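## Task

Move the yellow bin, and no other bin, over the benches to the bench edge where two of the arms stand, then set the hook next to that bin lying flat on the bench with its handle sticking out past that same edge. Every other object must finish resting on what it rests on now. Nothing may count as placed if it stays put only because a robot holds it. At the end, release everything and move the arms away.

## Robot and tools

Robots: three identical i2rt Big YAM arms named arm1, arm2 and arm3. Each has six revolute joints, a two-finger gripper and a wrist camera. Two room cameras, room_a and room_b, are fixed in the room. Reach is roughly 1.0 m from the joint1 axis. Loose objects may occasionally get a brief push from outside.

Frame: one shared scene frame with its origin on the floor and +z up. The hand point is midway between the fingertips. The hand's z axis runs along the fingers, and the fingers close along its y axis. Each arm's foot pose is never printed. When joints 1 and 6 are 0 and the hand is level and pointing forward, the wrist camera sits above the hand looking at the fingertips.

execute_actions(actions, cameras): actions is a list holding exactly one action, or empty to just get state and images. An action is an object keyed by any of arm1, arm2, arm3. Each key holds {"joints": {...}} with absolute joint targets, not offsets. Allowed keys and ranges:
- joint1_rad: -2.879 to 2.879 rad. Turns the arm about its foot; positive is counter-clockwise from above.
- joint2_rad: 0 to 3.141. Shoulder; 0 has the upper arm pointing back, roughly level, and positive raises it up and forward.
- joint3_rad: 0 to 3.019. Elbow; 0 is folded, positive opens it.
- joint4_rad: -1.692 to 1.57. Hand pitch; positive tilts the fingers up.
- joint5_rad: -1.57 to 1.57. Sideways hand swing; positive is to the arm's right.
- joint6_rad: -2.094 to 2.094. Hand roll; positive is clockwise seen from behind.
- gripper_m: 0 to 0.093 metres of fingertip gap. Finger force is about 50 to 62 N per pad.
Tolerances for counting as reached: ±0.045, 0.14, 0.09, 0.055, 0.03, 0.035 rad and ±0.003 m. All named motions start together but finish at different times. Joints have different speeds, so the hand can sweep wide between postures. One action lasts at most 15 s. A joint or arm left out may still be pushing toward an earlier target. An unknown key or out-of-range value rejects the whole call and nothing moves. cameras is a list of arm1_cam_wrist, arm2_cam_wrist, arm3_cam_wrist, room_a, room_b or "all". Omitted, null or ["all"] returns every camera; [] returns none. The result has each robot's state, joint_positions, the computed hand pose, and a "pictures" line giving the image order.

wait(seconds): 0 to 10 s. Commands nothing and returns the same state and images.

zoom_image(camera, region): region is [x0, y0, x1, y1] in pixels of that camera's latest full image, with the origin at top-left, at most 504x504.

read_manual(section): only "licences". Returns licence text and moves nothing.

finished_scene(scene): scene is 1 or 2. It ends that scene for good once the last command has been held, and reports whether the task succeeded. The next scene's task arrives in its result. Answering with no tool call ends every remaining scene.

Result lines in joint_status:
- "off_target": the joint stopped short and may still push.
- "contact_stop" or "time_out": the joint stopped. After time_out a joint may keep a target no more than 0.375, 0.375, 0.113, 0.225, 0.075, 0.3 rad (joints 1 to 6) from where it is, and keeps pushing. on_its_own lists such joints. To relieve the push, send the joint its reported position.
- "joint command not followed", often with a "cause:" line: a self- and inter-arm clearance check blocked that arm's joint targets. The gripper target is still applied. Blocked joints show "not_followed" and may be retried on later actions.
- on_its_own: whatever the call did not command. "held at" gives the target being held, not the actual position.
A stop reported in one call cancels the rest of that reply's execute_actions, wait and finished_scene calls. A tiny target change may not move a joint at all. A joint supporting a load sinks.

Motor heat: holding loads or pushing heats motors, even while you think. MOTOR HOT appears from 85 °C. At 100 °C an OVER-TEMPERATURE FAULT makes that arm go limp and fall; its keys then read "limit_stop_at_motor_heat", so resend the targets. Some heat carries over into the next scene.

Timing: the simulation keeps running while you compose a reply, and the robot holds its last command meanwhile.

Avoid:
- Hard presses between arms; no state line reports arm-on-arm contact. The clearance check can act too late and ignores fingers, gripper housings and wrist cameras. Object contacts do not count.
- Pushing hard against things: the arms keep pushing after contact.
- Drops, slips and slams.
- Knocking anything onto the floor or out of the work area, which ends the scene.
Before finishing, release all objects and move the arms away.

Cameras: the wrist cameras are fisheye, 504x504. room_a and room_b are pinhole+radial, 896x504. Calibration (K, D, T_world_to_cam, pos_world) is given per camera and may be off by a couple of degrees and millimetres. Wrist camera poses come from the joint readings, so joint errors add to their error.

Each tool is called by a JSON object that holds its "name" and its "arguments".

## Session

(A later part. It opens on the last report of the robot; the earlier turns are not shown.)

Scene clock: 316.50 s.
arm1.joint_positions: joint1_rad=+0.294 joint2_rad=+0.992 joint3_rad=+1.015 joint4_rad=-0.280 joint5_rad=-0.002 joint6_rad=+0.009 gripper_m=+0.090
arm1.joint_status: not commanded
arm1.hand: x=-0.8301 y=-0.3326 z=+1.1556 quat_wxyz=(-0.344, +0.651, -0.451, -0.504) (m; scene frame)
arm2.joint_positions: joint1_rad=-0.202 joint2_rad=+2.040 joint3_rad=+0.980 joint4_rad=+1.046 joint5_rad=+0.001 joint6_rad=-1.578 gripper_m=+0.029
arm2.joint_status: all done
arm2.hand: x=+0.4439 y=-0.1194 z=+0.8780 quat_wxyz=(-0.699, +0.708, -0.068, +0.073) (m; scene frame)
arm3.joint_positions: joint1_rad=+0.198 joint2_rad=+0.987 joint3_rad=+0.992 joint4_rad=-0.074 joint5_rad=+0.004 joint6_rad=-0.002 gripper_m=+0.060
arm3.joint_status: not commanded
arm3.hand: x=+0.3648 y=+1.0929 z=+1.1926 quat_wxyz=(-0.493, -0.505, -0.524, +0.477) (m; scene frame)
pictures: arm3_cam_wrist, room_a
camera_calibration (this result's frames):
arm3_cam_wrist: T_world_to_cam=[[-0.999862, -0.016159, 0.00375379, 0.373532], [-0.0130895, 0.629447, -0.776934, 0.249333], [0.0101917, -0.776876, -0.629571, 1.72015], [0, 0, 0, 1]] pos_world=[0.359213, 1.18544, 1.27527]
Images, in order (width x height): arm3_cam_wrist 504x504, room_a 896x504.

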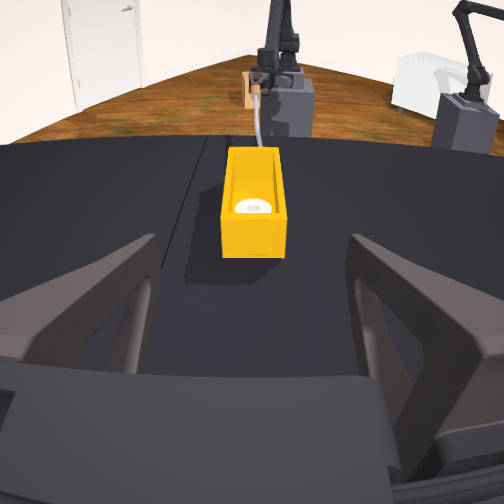

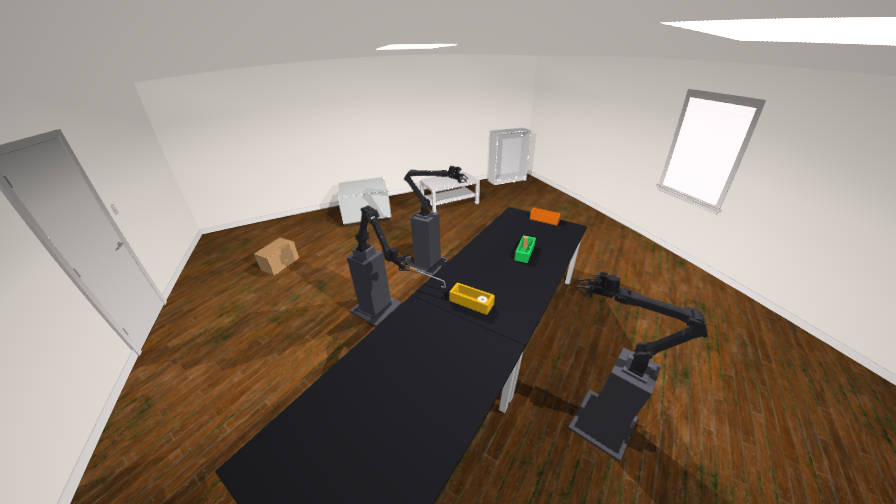

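{"name": "execute_actions", "arguments": {"actions": [{"arm2":{"joints":{"joint1_rad":-0.19,"joint3_rad":1.67,"joint4_rad":0.9}}}], "cameras": []}}

{"name": "execute_actions", "arguments": {"actions": [{"arm2":{"joints":{"joint2_rad":2.29,"joint4_rad":0.70}}}], "cameras": ["arm3_cam_wrist","room_a"]}}

{"name": "zoom_image", "arguments": {"camera": "room_a", "region": [370, 230, 510, 330]}}

Scene clock: 327.60 s.
arm1.joint_positions: joint1_rad=+0.294 joint2_rad=+0.992 joint3_rad=+1.015 joint4_rad=-0.280 joint5_rad=-0.002 joint6_rad=+0.009 gripper_m=+0.090
arm1.joint_status: not commanded
arm1.hand: x=-0.8301 y=-0.3326 z=+1.1556 quat_wxyz=(-0.344, +0.651, -0.451, -0.504) (m; scene frame)
arm2.joint_positions: joint1_rad=-0.198 joint2_rad=+2.026 joint3_rad=+1.618 joint4_rad=+0.866 joint5_rad=+0.000 joint6_rad=-1.581 gripper_m=+0.029
arm2.joint_status: all done
arm2.hand: x=+0.4666 y=+0.0125 z=+1.1755 quat_wxyz=(-0.845, +0.525, -0.048, +0.088) (m; scene frame)
arm3.joint_positions: joint1_rad=+0.198 joint2_rad=+0.987 joint3_rad=+0.992 joint4_rad=-0.074 joint5_rad=+0.004 joint6_rad=-0.002 gripper_m=+0.060
arm3.joint_status: not commanded
arm3.hand: x=+0.3648 y=+1.0929 z=+1.1926 quat_wxyz=(-0.493, -0.505, -0.524, +0.477) (m; scene frame)
pictures: none
No camera images: the call's "cameras" was empty. Leave "cameras" out to get every camera's image.

Scene clock: 329.00 s.
arm1.joint_positions: joint1_rad=+0.294 joint2_rad=+0.992 joint3_rad=+1.015 joint4_rad=-0.280 joint5_rad=-0.002 joint6_rad=+0.009 gripper_m=+0.090
arm1.joint_status: not commanded
arm1.hand: x=-0.8301 y=-0.3326 z=+1.1556 quat_wxyz=(-0.344, +0.651, -0.451, -0.504) (m; scene frame)
arm2.joint_positions: joint1_rad=-0.197 joint2_rad=+2.329 joint3_rad=+1.628 joint4_rad=+0.677 joint5_rad=+0.001 joint6_rad=-1.574 gripper_m=+0.029
arm2.joint_status: all done
arm2.hand: x=+0.4761 y=+0.0607 z=+0.8841 quat_wxyz=(-0.696, +0.712, -0.068, +0.070) (m; scene frame)
arm3.joint_positions: joint1_rad=+0.198 joint2_rad=+0.987 joint3_rad=+0.992 joint4_rad=-0.074 joint5_rad=+0.004 joint6_rad=-0.002 gripper_m=+0.060
arm3.joint_status: not commanded
arm3.hand: x=+0.3648 y=+1.0929 z=+1.1926 quat_wxyz=(-0.493, -0.505, -0.524, +0.477) (m; scene frame)
pictures: arm3_cam_wrist, room_a
camera_calibration (this result's frames):
arm3_cam_wrist: T_world_to_cam=[[-0.999862, -0.016159, 0.00375379, 0.373532], [-0.0130895, 0.629447, -0.776934, 0.249333], [0.0101917, -0.776876, -0.629571, 1.72015], [0, 0, 0, 1]] pos_world=[0.359213, 1.18544, 1.27527]
Images, in order (width x height): arm3_cam_wrist 504x504, room_a 896x504.

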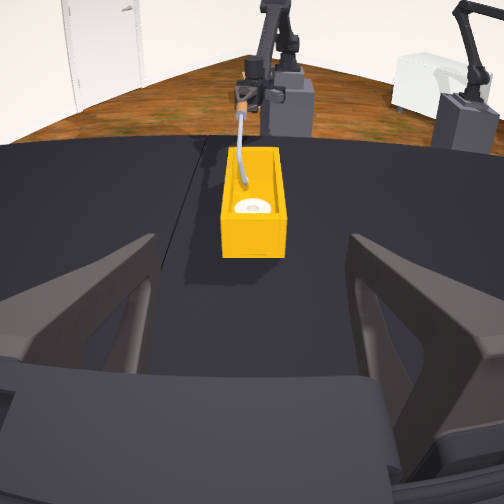

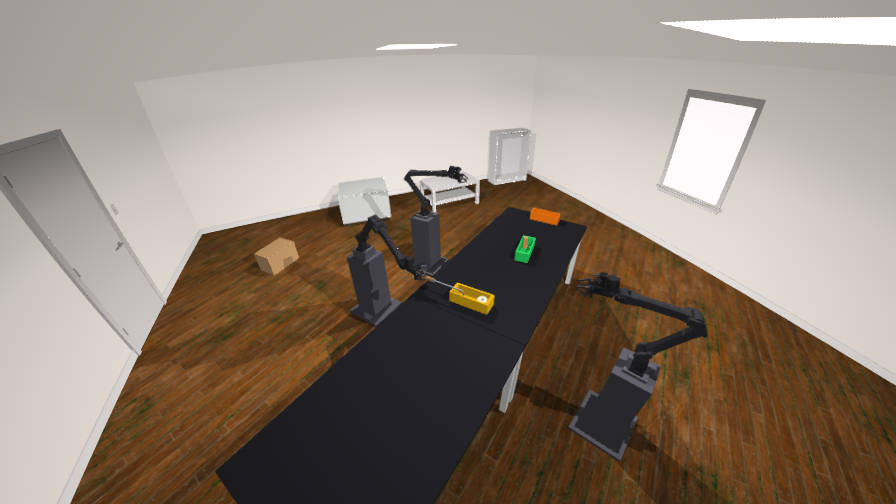

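Region (370, 230, 510, 330) of room_a's 896x504 image, scaled by 3.600, with more detail than that image has; it fills the top 360 rows of this view, and the rest is white.

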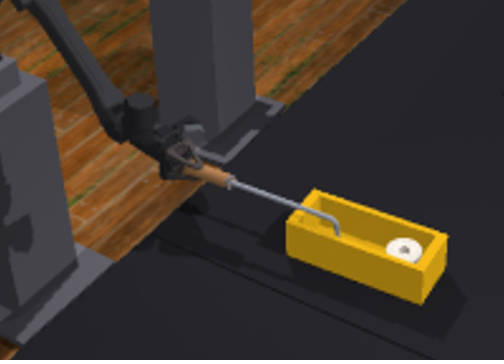

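{"name": "execute_actions", "arguments": {"actions": [{"arm2":{"joints":{"joint2_rad":2.19,"joint3_rad":1.46}}}], "cameras": []}}

{"name": "execute_actions", "arguments": {"actions": [{"arm2":{"joints":{"joint2_rad":2.085,"joint3_rad":1.33}}}], "cameras": []}}

{"name": "execute_actions", "arguments": {"actions": [{"arm2":{"joints":{"joint2_rad":1.985,"joint3_rad":1.2}}}], "cameras": []}}

{"name": "execute_actions", "arguments": {"actions": [{"arm2":{"joints":{"joint2_rad":1.885,"joint3_rad":1.075}}}], "cameras": ["room_a"]}}

{"name": "zoom_image", "arguments": {"camera": "room_a", "region": [370, 230, 510, 330]}}

Scene clock: 346.33 s.
arm1.joint_positions: joint1_rad=+0.294 joint2_rad=+0.992 joint3_rad=+1.015 joint4_rad=-0.280 joint5_rad=-0.002 joint6_rad=+0.009 gripper_m=+0.090
arm1.joint_status: not commanded
arm1.hand: x=-0.8301 y=-0.3326 z=+1.1556 quat_wxyz=(-0.344, +0.651, -0.451, -0.504) (m; scene frame)
arm2.joint_positions: joint1_rad=-0.197 joint2_rad=+2.226 joint3_rad=+1.454 joint4_rad=+0.677 joint5_rad=+0.001 joint6_rad=-1.574 gripper_m=+0.029
arm2.joint_status: all done
arm2.hand: x=+0.4671 y=+0.0172 z=+0.8769 quat_wxyz=(-0.670, +0.736, -0.070, +0.067) (m; scene frame)
arm3.joint_positions: joint1_rad=+0.198 joint2_rad=+0.987 joint3_rad=+0.992 joint4_rad=-0.074 joint5_rad=+0.004 joint6_rad=-0.002 gripper_m=+0.060
arm3.joint_status: not commanded
arm3.hand: x=+0.3648 y=+1.0929 z=+1.1926 quat_wxyz=(-0.493, -0.505, -0.524, +0.477) (m; scene frame)
pictures: none
No camera images: the call's "cameras" was empty. Leave "cameras" out to get every camera's image.

Scene clock: 347.07 s.
arm1.joint_positions: joint1_rad=+0.294 joint2_rad=+0.992 joint3_rad=+1.015 joint4_rad=-0.280 joint5_rad=-0.002 joint6_rad=+0.009 gripper_m=+0.090
arm1.joint_status: not commanded
arm1.hand: x=-0.8301 y=-0.3326 z=+1.1556 quat_wxyz=(-0.344, +0.651, -0.451, -0.504) (m; scene frame)
arm2.joint_positions: joint1_rad=-0.197 joint2_rad=+2.121 joint3_rad=+1.315 joint4_rad=+0.677 joint5_rad=+0.001 joint6_rad=-1.574 gripper_m=+0.029
arm2.joint_status: all done
arm2.hand: x=+0.4593 y=-0.0208 z=+0.8881 quat_wxyz=(-0.657, +0.747, -0.071, +0.066) (m; scene frame)
arm3.joint_positions: joint1_rad=+0.198 joint2_rad=+0.987 joint3_rad=+0.992 joint4_rad=-0.074 joint5_rad=+0.004 joint6_rad=-0.002 gripper_m=+0.060
arm3.joint_status: not commanded
arm3.hand: x=+0.3648 y=+1.0929 z=+1.1926 quat_wxyz=(-0.493, -0.505, -0.524, +0.477) (m; scene frame)
pictures: none
No camera images: the call's "cameras" was empty. Leave "cameras" out to get every camera's image.

Scene clock: 347.83 s.
arm1.joint_positions: joint1_rad=+0.294 joint2_rad=+0.992 joint3_rad=+1.015 joint4_rad=-0.280 joint5_rad=-0.002 joint6_rad=+0.009 gripper_m=+0.090
arm1.joint_status: not commanded
arm1.hand: x=-0.8301 y=-0.3326 z=+1.1556 quat_wxyz=(-0.344, +0.651, -0.451, -0.504) (m; scene frame)
arm2.joint_positions: joint1_rad=-0.196 joint2_rad=+2.021 joint3_rad=+1.183 joint4_rad=+0.677 joint5_rad=+0.001 joint6_rad=-1.574 gripper_m=+0.029
arm2.joint_status: all done
arm2.hand: x=+0.4514 y=-0.0601 z=+0.8960 quat_wxyz=(-0.645, +0.758, -0.072, +0.064) (m; scene frame)
arm3.joint_positions: joint1_rad=+0.198 joint2_rad=+0.987 joint3_rad=+0.992 joint4_rad=-0.074 joint5_rad=+0.004 joint6_rad=-0.002 gripper_m=+0.060
arm3.joint_status: not commanded
arm3.hand: x=+0.3648 y=+1.0929 z=+1.1926 quat_wxyz=(-0.493, -0.505, -0.524, +0.477) (m; scene frame)
pictures: none
No camera images: the call's "cameras" was empty. Leave "cameras" out to get every camera's image.

Scene clock: 348.57 s.
arm1.joint_positions: joint1_rad=+0.294 joint2_rad=+0.992 joint3_rad=+1.015 joint4_rad=-0.280 joint5_rad=-0.002 joint6_rad=+0.009 gripper_m=+0.090
arm1.joint_status: not commanded
arm1.hand: x=-0.8301 y=-0.3326 z=+1.1556 quat_wxyz=(-0.344, +0.651, -0.451, -0.504) (m; scene frame)
arm2.joint_positions: joint1_rad=-0.196 joint2_rad=+1.921 joint3_rad=+1.056 joint4_rad=+0.677 joint5_rad=+0.001 joint6_rad=-1.574 gripper_m=+0.029
arm2.joint_status: all done
arm2.hand: x=+0.4435 y=-0.1005 z=+0.9035 quat_wxyz=(-0.635, +0.766, -0.073, +0.063) (m; scene frame)
arm3.joint_positions: joint1_rad=+0.198 joint2_rad=+0.987 joint3_rad=+0.992 joint4_rad=-0.074 joint5_rad=+0.004 joint6_rad=-0.002 gripper_m=+0.060
arm3.joint_status: not commanded
arm3.hand: x=+0.3648 y=+1.0929 z=+1.1926 quat_wxyz=(-0.493, -0.505, -0.524, +0.477) (m; scene frame)
pictures: room_a
Images, in order (width x height): room_a 896x504.

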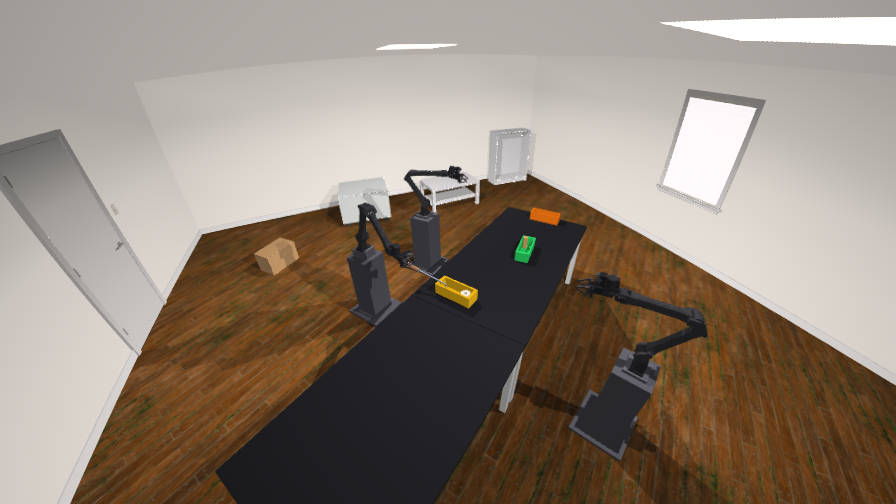

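Region (370, 230, 510, 330) of room_a's 896x504 image, scaled by 3.600, with more detail than that image has; it fills the top 360 rows of this view, and the rest is white.

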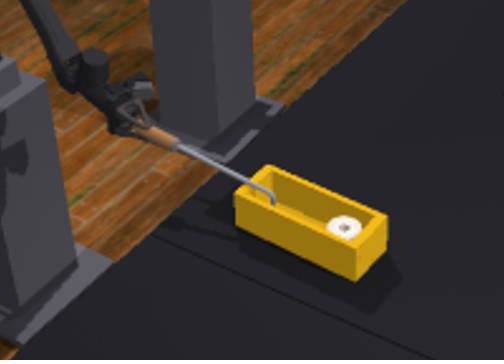

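{"name": "execute_actions", "arguments": {"actions": [{"arm2":{"joints":{"joint1_rad":-0.22,"joint2_rad":1.785,"joint3_rad":0.955}}}], "cameras": []}}

{"name": "execute_actions", "arguments": {"actions": [{"arm2":{"joints":{"joint1_rad":-0.24,"joint2_rad":1.685,"joint3_rad":0.836}}}], "cameras": ["room_a","room_b"]}}

{"name": "zoom_image", "arguments": {"camera": "room_a", "region": [370, 230, 510, 330]}}

{"name": "zoom_image", "arguments": {"camera": "room_b", "region": [420, 200, 560, 300]}}

Scene clock: 358.30 s.
arm1.joint_positions: joint1_rad=+0.294 joint2_rad=+0.992 joint3_rad=+1.015 joint4_rad=-0.280 joint5_rad=-0.002 joint6_rad=+0.009 gripper_m=+0.090
arm1.joint_status: not commanded
arm1.hand: x=-0.8301 y=-0.3326 z=+1.1556 quat_wxyz=(-0.344, +0.651, -0.451, -0.504) (m; scene frame)
arm2.joint_positions: joint1_rad=-0.214 joint2_rad=+1.821 joint3_rad=+0.934 joint4_rad=+0.677 joint5_rad=+0.001 joint6_rad=-1.574 gripper_m=+0.029
arm2.joint_status: all done
arm2.hand: x=+0.4468 y=-0.1437 z=+0.9101 quat_wxyz=(-0.626, +0.773, -0.080, +0.068) (m; scene frame)
arm3.joint_positions: joint1_rad=+0.198 joint2_rad=+0.987 joint3_rad=+0.992 joint4_rad=-0.074 joint5_rad=+0.004 joint6_rad=-0.002 gripper_m=+0.060
arm3.joint_status: not commanded
arm3.hand: x=+0.3648 y=+1.0929 z=+1.1926 quat_wxyz=(-0.493, -0.505, -0.524, +0.477) (m; scene frame)
pictures: none
No camera images: the call's "cameras" was empty. Leave "cameras" out to get every camera's image.

Scene clock: 359.03 s.
arm1.joint_positions: joint1_rad=+0.294 joint2_rad=+0.992 joint3_rad=+1.015 joint4_rad=-0.280 joint5_rad=-0.002 joint6_rad=+0.009 gripper_m=+0.090
arm1.joint_status: not commanded
arm1.hand: x=-0.8301 y=-0.3326 z=+1.1556 quat_wxyz=(-0.344, +0.651, -0.451, -0.504) (m; scene frame)
arm2.joint_positions: joint1_rad=-0.234 joint2_rad=+1.720 joint3_rad=+0.814 joint4_rad=+0.677 joint5_rad=+0.001 joint6_rad=-1.574 gripper_m=+0.029
arm2.joint_status: all done
arm2.hand: x=+0.4501 y=-0.1883 z=+0.9159 quat_wxyz=(-0.618, +0.778, -0.089, +0.073) (m; scene frame)
arm3.joint_positions: joint1_rad=+0.198 joint2_rad=+0.987 joint3_rad=+0.992 joint4_rad=-0.074 joint5_rad=+0.004 joint6_rad=-0.002 gripper_m=+0.060
arm3.joint_status: not commanded
arm3.hand: x=+0.3648 y=+1.0929 z=+1.1926 quat_wxyz=(-0.493, -0.505, -0.524, +0.477) (m; scene frame)
pictures: room_a, room_b
Images, in order (width x height): room_a 896x504, room_b 896x504.

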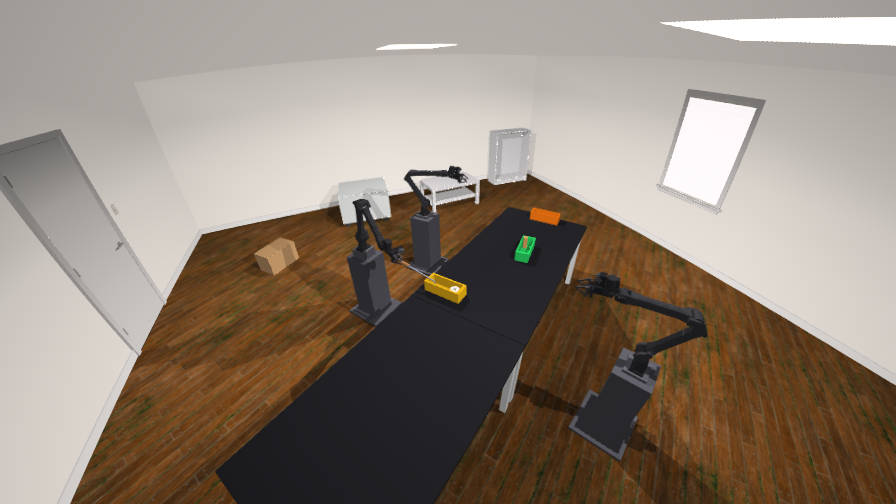

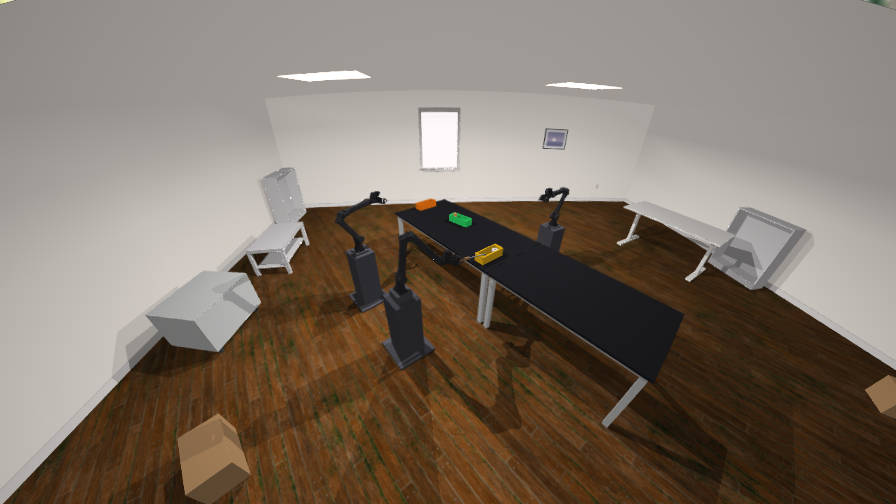

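Region (370, 230, 510, 330) of room_a's 896x504 image, scaled by 3.600, with more detail than that image has; it fills the top 360 rows of this view, and the rest is white.

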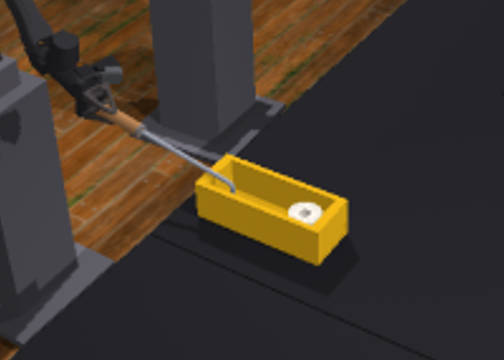

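Region (420, 200, 560, 300) of room_b's 896x504 image, scaled by 3.600, with more detail than that image has; it fills the top 360 rows of this view, and the rest is white.

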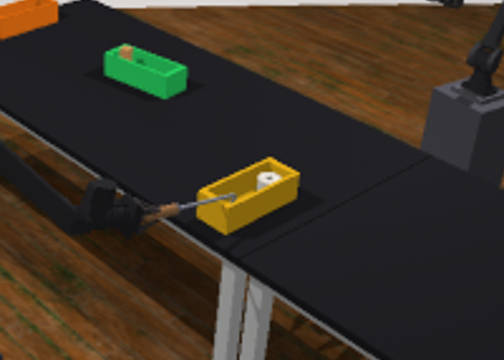

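{"name": "execute_actions", "arguments": {"actions": [{"arm2":{"joints":{"joint2_rad":1.63,"joint3_rad":0.775}}}], "cameras": []}}

{"name": "execute_actions", "arguments": {"actions": [{"arm2":{"joints":{"joint3_rad":1.0,"joint4_rad":0.95}}}], "cameras": []}}

{"name": "execute_actions", "arguments": {"actions": [{"arm2":{"joints":{"joint1_rad":0.07,"joint3_rad":1.26}}}], "cameras": []}}

{"name": "execute_actions", "arguments": {"actions": [{"arm2":{"joints":{"joint2_rad":2.08}}}], "cameras": ["arm2_cam_wrist","arm3_cam_wrist","room_b"]}}

Scene clock: 372.57 s.
arm1.joint_positions: joint1_rad=+0.294 joint2_rad=+0.992 joint3_rad=+1.015 joint4_rad=-0.280 joint5_rad=-0.002 joint6_rad=+0.009 gripper_m=+0.090
arm1.joint_status: not commanded
arm1.hand: x=-0.8301 y=-0.3326 z=+1.1556 quat_wxyz=(-0.344, +0.651, -0.451, -0.504) (m; scene frame)
arm2.joint_positions: joint1_rad=-0.234 joint2_rad=+1.668 joint3_rad=+0.755 joint4_rad=+0.677 joint5_rad=+0.001 joint6_rad=-1.574 gripper_m=+0.029
arm2.joint_status: all done
arm2.hand: x=+0.4452 y=-0.2094 z=+0.9182 quat_wxyz=(-0.615, +0.780, -0.089, +0.073) (m; scene frame)
arm3.joint_positions: joint1_rad=+0.198 joint2_rad=+0.987 joint3_rad=+0.992 joint4_rad=-0.074 joint5_rad=+0.004 joint6_rad=-0.002 gripper_m=+0.060
arm3.joint_status: not commanded
arm3.hand: x=+0.3648 y=+1.0929 z=+1.1926 quat_wxyz=(-0.493, -0.505, -0.524, +0.477) (m; scene frame)
pictures: none
No camera images: the call's "cameras" was empty. Leave "cameras" out to get every camera's image.

Scene clock: 373.80 s.
arm1.joint_positions: joint1_rad=+0.294 joint2_rad=+0.992 joint3_rad=+1.015 joint4_rad=-0.280 joint5_rad=-0.002 joint6_rad=+0.009 gripper_m=+0.090
arm1.joint_status: not commanded
arm1.hand: x=-0.8301 y=-0.3326 z=+1.1556 quat_wxyz=(-0.344, +0.651, -0.451, -0.504) (m; scene frame)
arm2.joint_positions: joint1_rad=-0.234 joint2_rad=+1.644 joint3_rad=+0.966 joint4_rad=+0.916 joint5_rad=-0.001 joint6_rad=-1.581 gripper_m=+0.029
arm2.joint_status: all done
arm2.hand: x=+0.4572 y=-0.1560 z=+1.0993 quat_wxyz=(-0.781, +0.613, -0.067, +0.095) (m; scene frame)
arm3.joint_positions: joint1_rad=+0.198 joint2_rad=+0.987 joint3_rad=+0.992 joint4_rad=-0.074 joint5_rad=+0.004 joint6_rad=-0.002 gripper_m=+0.060
arm3.joint_status: not commanded
arm3.hand: x=+0.3648 y=+1.0929 z=+1.1926 quat_wxyz=(-0.493, -0.505, -0.524, +0.477) (m; scene frame)
pictures: none
No camera images: the call's "cameras" was empty. Leave "cameras" out to get every camera's image.

Scene clock: 375.37 s.
arm1.joint_positions: joint1_rad=+0.294 joint2_rad=+0.992 joint3_rad=+1.015 joint4_rad=-0.280 joint5_rad=-0.002 joint6_rad=+0.009 gripper_m=+0.090
arm1.joint_status: not commanded
arm1.hand: x=-0.8301 y=-0.3326 z=+1.1556 quat_wxyz=(-0.344, +0.651, -0.451, -0.504) (m; scene frame)
arm2.joint_positions: joint1_rad=+0.070 joint2_rad=+1.651 joint3_rad=+1.216 joint4_rad=+0.916 joint5_rad=-0.005 joint6_rad=-1.598 gripper_m=+0.029
arm2.joint_status: all done
arm2.hand: x=+0.2565 y=-0.1102 z=+1.2325 quat_wxyz=(-0.855, +0.517, +0.029, -0.021) (m; scene frame)
arm3.joint_positions: joint1_rad=+0.198 joint2_rad=+0.987 joint3_rad=+0.992 joint4_rad=-0.074 joint5_rad=+0.004 joint6_rad=-0.002 gripper_m=+0.060
arm3.joint_status: not commanded
arm3.hand: x=+0.3648 y=+1.0929 z=+1.1926 quat_wxyz=(-0.493, -0.505, -0.524, +0.477) (m; scene frame)
pictures: none
No camera images: the call's "cameras" was empty. Leave "cameras" out to get every camera's image.

Scene clock: 376.77 s.
arm1.joint_positions: joint1_rad=+0.294 joint2_rad=+0.992 joint3_rad=+1.015 joint4_rad=-0.280 joint5_rad=-0.002 joint6_rad=+0.009 gripper_m=+0.090
arm1.joint_status: not commanded
arm1.hand: x=-0.8301 y=-0.3326 z=+1.1556 quat_wxyz=(-0.344, +0.651, -0.451, -0.504) (m; scene frame)
arm2.joint_positions: joint1_rad=+0.070 joint2_rad=+2.122 joint3_rad=+1.212 joint4_rad=+0.905 joint5_rad=+0.000 joint6_rad=-1.607 gripper_m=+0.029
arm2.joint_status: all done
arm2.hand: x=+0.2526 y=-0.0358 z=+0.8914 quat_wxyz=(-0.706, +0.707, +0.040, -0.012) (m; scene frame)
arm3.joint_positions: joint1_rad=+0.198 joint2_rad=+0.987 joint3_rad=+0.992 joint4_rad=-0.074 joint5_rad=+0.004 joint6_rad=-0.002 gripper_m=+0.060
arm3.joint_status: not commanded
arm3.hand: x=+0.3648 y=+1.0929 z=+1.1926 quat_wxyz=(-0.493, -0.505, -0.524, +0.477) (m; scene frame)
pictures: arm2_cam_wrist, arm3_cam_wrist, room_b
camera_calibration (this result's frames):
arm2_cam_wrist: T_world_to_cam=[[-0.0187315, 0.0138504, 0.999729, -0.881834], [0.849676, -0.526793, 0.0232183, -0.253579], [0.526972, 0.849881, -0.00190072, 0.0190279], [0, 0, 0, 1]] pos_world=[0.188915, -0.137541, 0.887518]
arm3_cam_wrist: T_world_to_cam=[[-0.999862, -0.016159, 0.00375379, 0.373532], [-0.0130895, 0.629447, -0.776934, 0.249333], [0.0101917, -0.776876, -0.629571, 1.72015], [0, 0, 0, 1]] pos_world=[0.359213, 1.18544, 1.27527]
Images, in order (width x height): arm2_cam_wrist 504x504, arm3_cam_wrist 504x504, room_b 896x504.

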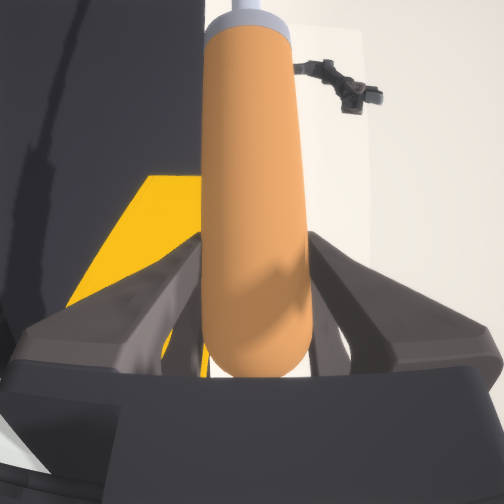

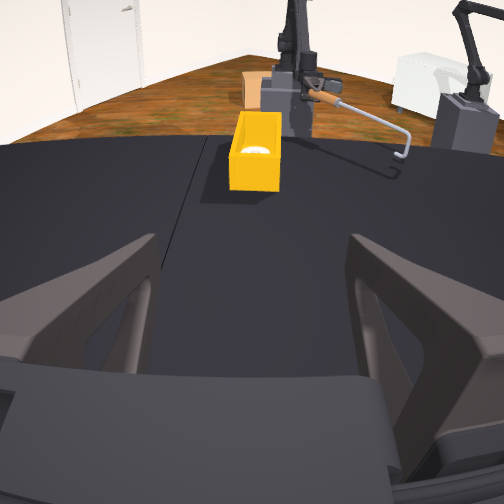

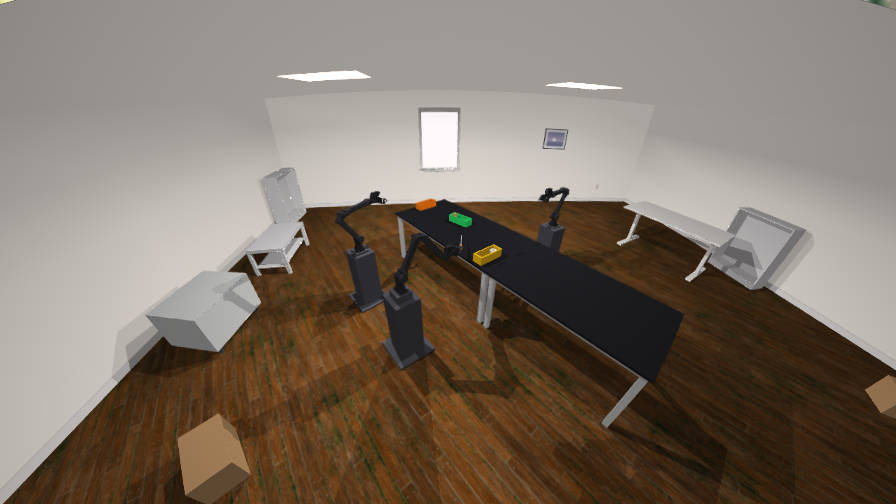

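{"name": "execute_actions", "arguments": {"actions": [{"arm2":{"joints":{"joint6_rad":0}}}], "cameras": ["arm2_cam_wrist"]}}

{"name": "execute_actions", "arguments": {"actions": [{"arm2":{"joints":{"joint2_rad":2.34,"joint3_rad":1.30,"joint4_rad":1.12}}}], "cameras": ["arm2_cam_wrist"]}}

Scene clock: 384.00 s.
arm1.joint_positions: joint1_rad=+0.294 joint2_rad=+0.992 joint3_rad=+1.015 joint4_rad=-0.280 joint5_rad=-0.002 joint6_rad=+0.009 gripper_m=+0.090
arm1.joint_status: not commanded
arm1.hand: x=-0.8301 y=-0.3326 z=+1.1556 quat_wxyz=(-0.344, +0.651, -0.451, -0.504) (m; scene frame)
arm2.joint_positions: joint1_rad=+0.068 joint2_rad=+2.116 joint3_rad=+1.212 joint4_rad=+0.914 joint5_rad=+0.003 joint6_rad=-0.017 gripper_m=+0.029
arm2.joint_status: all done
arm2.hand: x=+0.2548 y=-0.0354 z=+0.8985 quat_wxyz=(-0.490, +0.518, -0.475, -0.515) (m; scene frame)
arm3.joint_positions: joint1_rad=+0.198 joint2_rad=+0.987 joint3_rad=+0.992 joint4_rad=-0.074 joint5_rad=+0.004 joint6_rad=-0.002 gripper_m=+0.060
arm3.joint_status: not commanded
arm3.hand: x=+0.3648 y=+1.0929 z=+1.1926 quat_wxyz=(-0.493, -0.505, -0.524, +0.477) (m; scene frame)
pictures: arm2_cam_wrist
camera_calibration (this result's frames):
arm2_cam_wrist: T_world_to_cam=[[0.996855, 0.0792151, -0.00220201, -0.245119], [0.044064, -0.577176, -0.81543, 0.701579], [-0.0658654, 0.812769, -0.578851, 0.68572], [0, 0, 0, 1]] pos_world=[0.258599, -0.132981, 0.968478]
Images, in order (width x height): arm2_cam_wrist 504x504.

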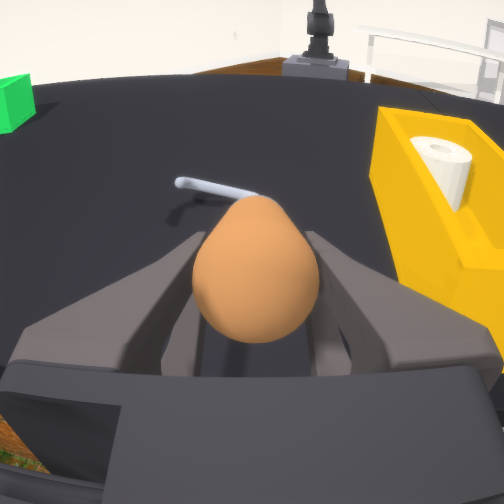

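Scene clock: 385.20 s.
arm1.joint_positions: joint1_rad=+0.294 joint2_rad=+0.992 joint3_rad=+1.015 joint4_rad=-0.280 joint5_rad=-0.002 joint6_rad=+0.009 gripper_m=+0.090
arm1.joint_status: not commanded
arm1.hand: x=-0.8301 y=-0.3326 z=+1.1556 quat_wxyz=(-0.344, +0.651, -0.451, -0.504) (m; scene frame)
arm2.joint_positions: joint1_rad=+0.068 joint2_rad=+2.338 joint3_rad=+1.276 joint4_rad=+1.106 joint5_rad=+0.002 joint6_rad=-0.014 gripper_m=+0.029
arm2.joint_status: all done
arm2.hand: x=+0.2545 y=-0.0283 z=+0.8107 quat_wxyz=(-0.498, +0.509, -0.467, -0.525) (m; scene frame)
arm3.joint_positions: joint1_rad=+0.198 joint2_rad=+0.987 joint3_rad=+0.992 joint4_rad=-0.074 joint5_rad=+0.004 joint6_rad=-0.002 gripper_m=+0.060
arm3.joint_status: not commanded
arm3.hand: x=+0.3648 y=+1.0929 z=+1.1926 quat_wxyz=(-0.493, -0.505, -0.524, +0.477) (m; scene frame)
pictures: arm2_cam_wrist
camera_calibration (this result's frames):
arm2_cam_wrist: T_world_to_cam=[[0.996796, 0.079862, -0.00455969, -0.243542], [0.0401171, -0.548408, -0.835248, 0.652024], [-0.0692051, 0.832388, -0.549855, 0.607061], [0, 0, 0, 1]] pos_world=[0.258616, -0.128285, 0.877286]
Images, in order (width x height): arm2_cam_wrist 504x504.

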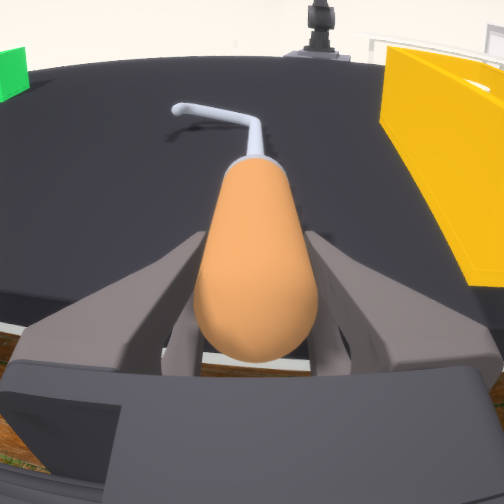

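{"name": "execute_actions", "arguments": {"actions": [{"arm2":{"joints":{"joint3_rad":1.205,"joint4_rad":1.15}}}], "cameras": ["arm2_cam_wrist"]}}

{"name": "execute_actions", "arguments": {"actions": [{"arm2":{"joints":{"gripper_m":0.07}}}], "cameras": []}}

{"name": "execute_actions", "arguments": {"actions": [{"arm2":{"joints":{"joint2_rad":1.3,"joint4_rad":-0.3}}}], "cameras": ["arm2_cam_wrist","room_b"]}}

Scene clock: 392.17 s.
arm1.joint_positions: joint1_rad=+0.294 joint2_rad=+0.992 joint3_rad=+1.015 joint4_rad=-0.280 joint5_rad=-0.002 joint6_rad=+0.009 gripper_m=+0.090
arm1.joint_status: not commanded
arm1.hand: x=-0.8301 y=-0.3326 z=+1.1556 quat_wxyz=(-0.344, +0.651, -0.451, -0.504) (m; scene frame)
arm2.joint_positions: joint1_rad=+0.068 joint2_rad=+2.338 joint3_rad=+1.201 joint4_rad=+1.134 joint5_rad=+0.002 joint6_rad=-0.014 gripper_m=+0.029
arm2.joint_status: all done
arm2.hand: x=+0.2563 y=-0.0536 z=+0.7861 quat_wxyz=(-0.487, +0.521, -0.479, -0.513) (m; scene frame)
arm3.joint_positions: joint1_rad=+0.198 joint2_rad=+0.987 joint3_rad=+0.992 joint4_rad=-0.074 joint5_rad=+0.004 joint6_rad=-0.002 gripper_m=+0.060
arm3.joint_status: not commanded
arm3.hand: x=+0.3648 y=+1.0929 z=+1.1926 quat_wxyz=(-0.493, -0.505, -0.524, +0.477) (m; scene frame)
pictures: arm2_cam_wrist
camera_calibration (this result's frames):
arm2_cam_wrist: T_world_to_cam=[[0.996819, 0.0795419, -0.00496965, -0.243182], [0.0428, -0.586886, -0.808537, 0.59381], [-0.0672292, 0.805753, -0.588424, 0.643038], [0, 0, 0, 1]] pos_world=[0.260224, -0.150287, 0.857288]
Images, in order (width x height): arm2_cam_wrist 504x504.

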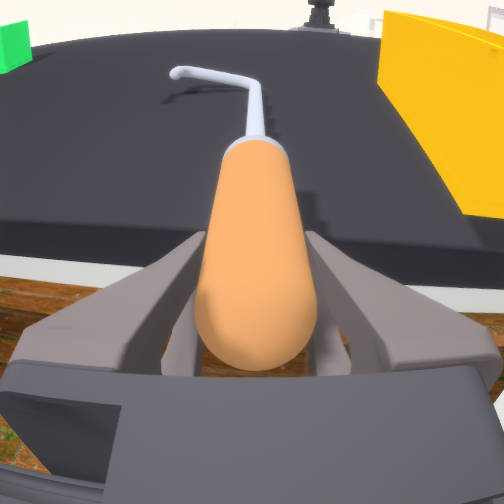

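Scene clock: 392.83 s.
arm1.joint_positions: joint1_rad=+0.294 joint2_rad=+0.992 joint3_rad=+1.015 joint4_rad=-0.280 joint5_rad=-0.002 joint6_rad=+0.009 gripper_m=+0.090
arm1.joint_status: not commanded
arm1.hand: x=-0.8301 y=-0.3326 z=+1.1556 quat_wxyz=(-0.344, +0.651, -0.451, -0.504) (m; scene frame)
arm2.joint_positions: joint1_rad=+0.068 joint2_rad=+2.338 joint3_rad=+1.201 joint4_rad=+1.134 joint5_rad=+0.002 joint6_rad=-0.012 gripper_m=+0.070
arm2.joint_status: all done
arm2.hand: x=+0.2563 y=-0.0536 z=+0.7861 quat_wxyz=(-0.486, +0.520, -0.479, -0.513) (m; scene frame)
arm3.joint_positions: joint1_rad=+0.198 joint2_rad=+0.987 joint3_rad=+0.992 joint4_rad=-0.074 joint5_rad=+0.004 joint6_rad=-0.002 gripper_m=+0.060
arm3.joint_status: not commanded
arm3.hand: x=+0.3648 y=+1.0929 z=+1.1926 quat_wxyz=(-0.493, -0.505, -0.524, +0.477) (m; scene frame)
pictures: none
No camera images: the call's "cameras" was empty. Leave "cameras" out to get every camera's image.

Scene clock: 394.60 s.
arm1.joint_positions: joint1_rad=+0.294 joint2_rad=+0.992 joint3_rad=+1.015 joint4_rad=-0.280 joint5_rad=-0.002 joint6_rad=+0.009 gripper_m=+0.090
arm1.joint_status: not commanded
arm1.hand: x=-0.8301 y=-0.3326 z=+1.1556 quat_wxyz=(-0.344, +0.651, -0.451, -0.504) (m; scene frame)
arm2.joint_positions: joint1_rad=+0.068 joint2_rad=+1.286 joint3_rad=+1.197 joint4_rad=-0.288 joint5_rad=+0.002 joint6_rad=-0.012 gripper_m=+0.070
arm2.joint_status: all done
arm2.hand: x=+0.2663 y=-0.2044 z=+1.1656 quat_wxyz=(-0.387, +0.608, -0.560, -0.408) (m; scene frame)
arm3.joint_positions: joint1_rad=+0.198 joint2_rad=+0.987 joint3_rad=+0.992 joint4_rad=-0.074 joint5_rad=+0.004 joint6_rad=-0.002 gripper_m=+0.060
arm3.joint_status: not commanded
arm3.hand: x=+0.3648 y=+1.0929 z=+1.1926 quat_wxyz=(-0.493, -0.505, -0.524, +0.477) (m; scene frame)
pictures: arm2_cam_wrist, room_b
camera_calibration (this result's frames):
arm2_cam_wrist: T_world_to_cam=[[0.997095, 0.0755358, -0.00974991, -0.234532], [0.0585111, -0.841657, -0.536833, 0.438734], [-0.0487562, 0.534703, -0.843632, 1.22572], [0, 0, 0, 1]] pos_world=[0.267942, -0.268417, 1.2673]
Images, in order (width x height): arm2_cam_wrist 504x504, room_b 896x504.

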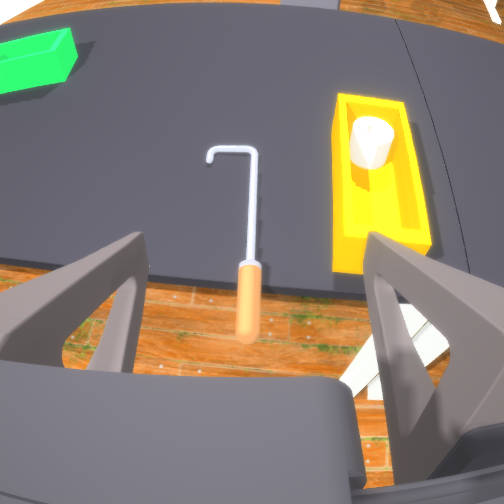

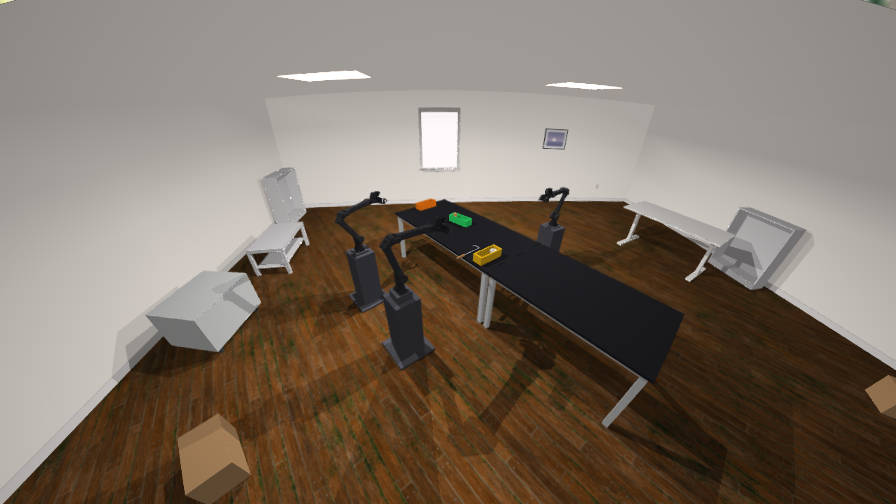

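{"name": "finished_scene", "arguments": {"scene": 1}}

The scene is finished: the task was done.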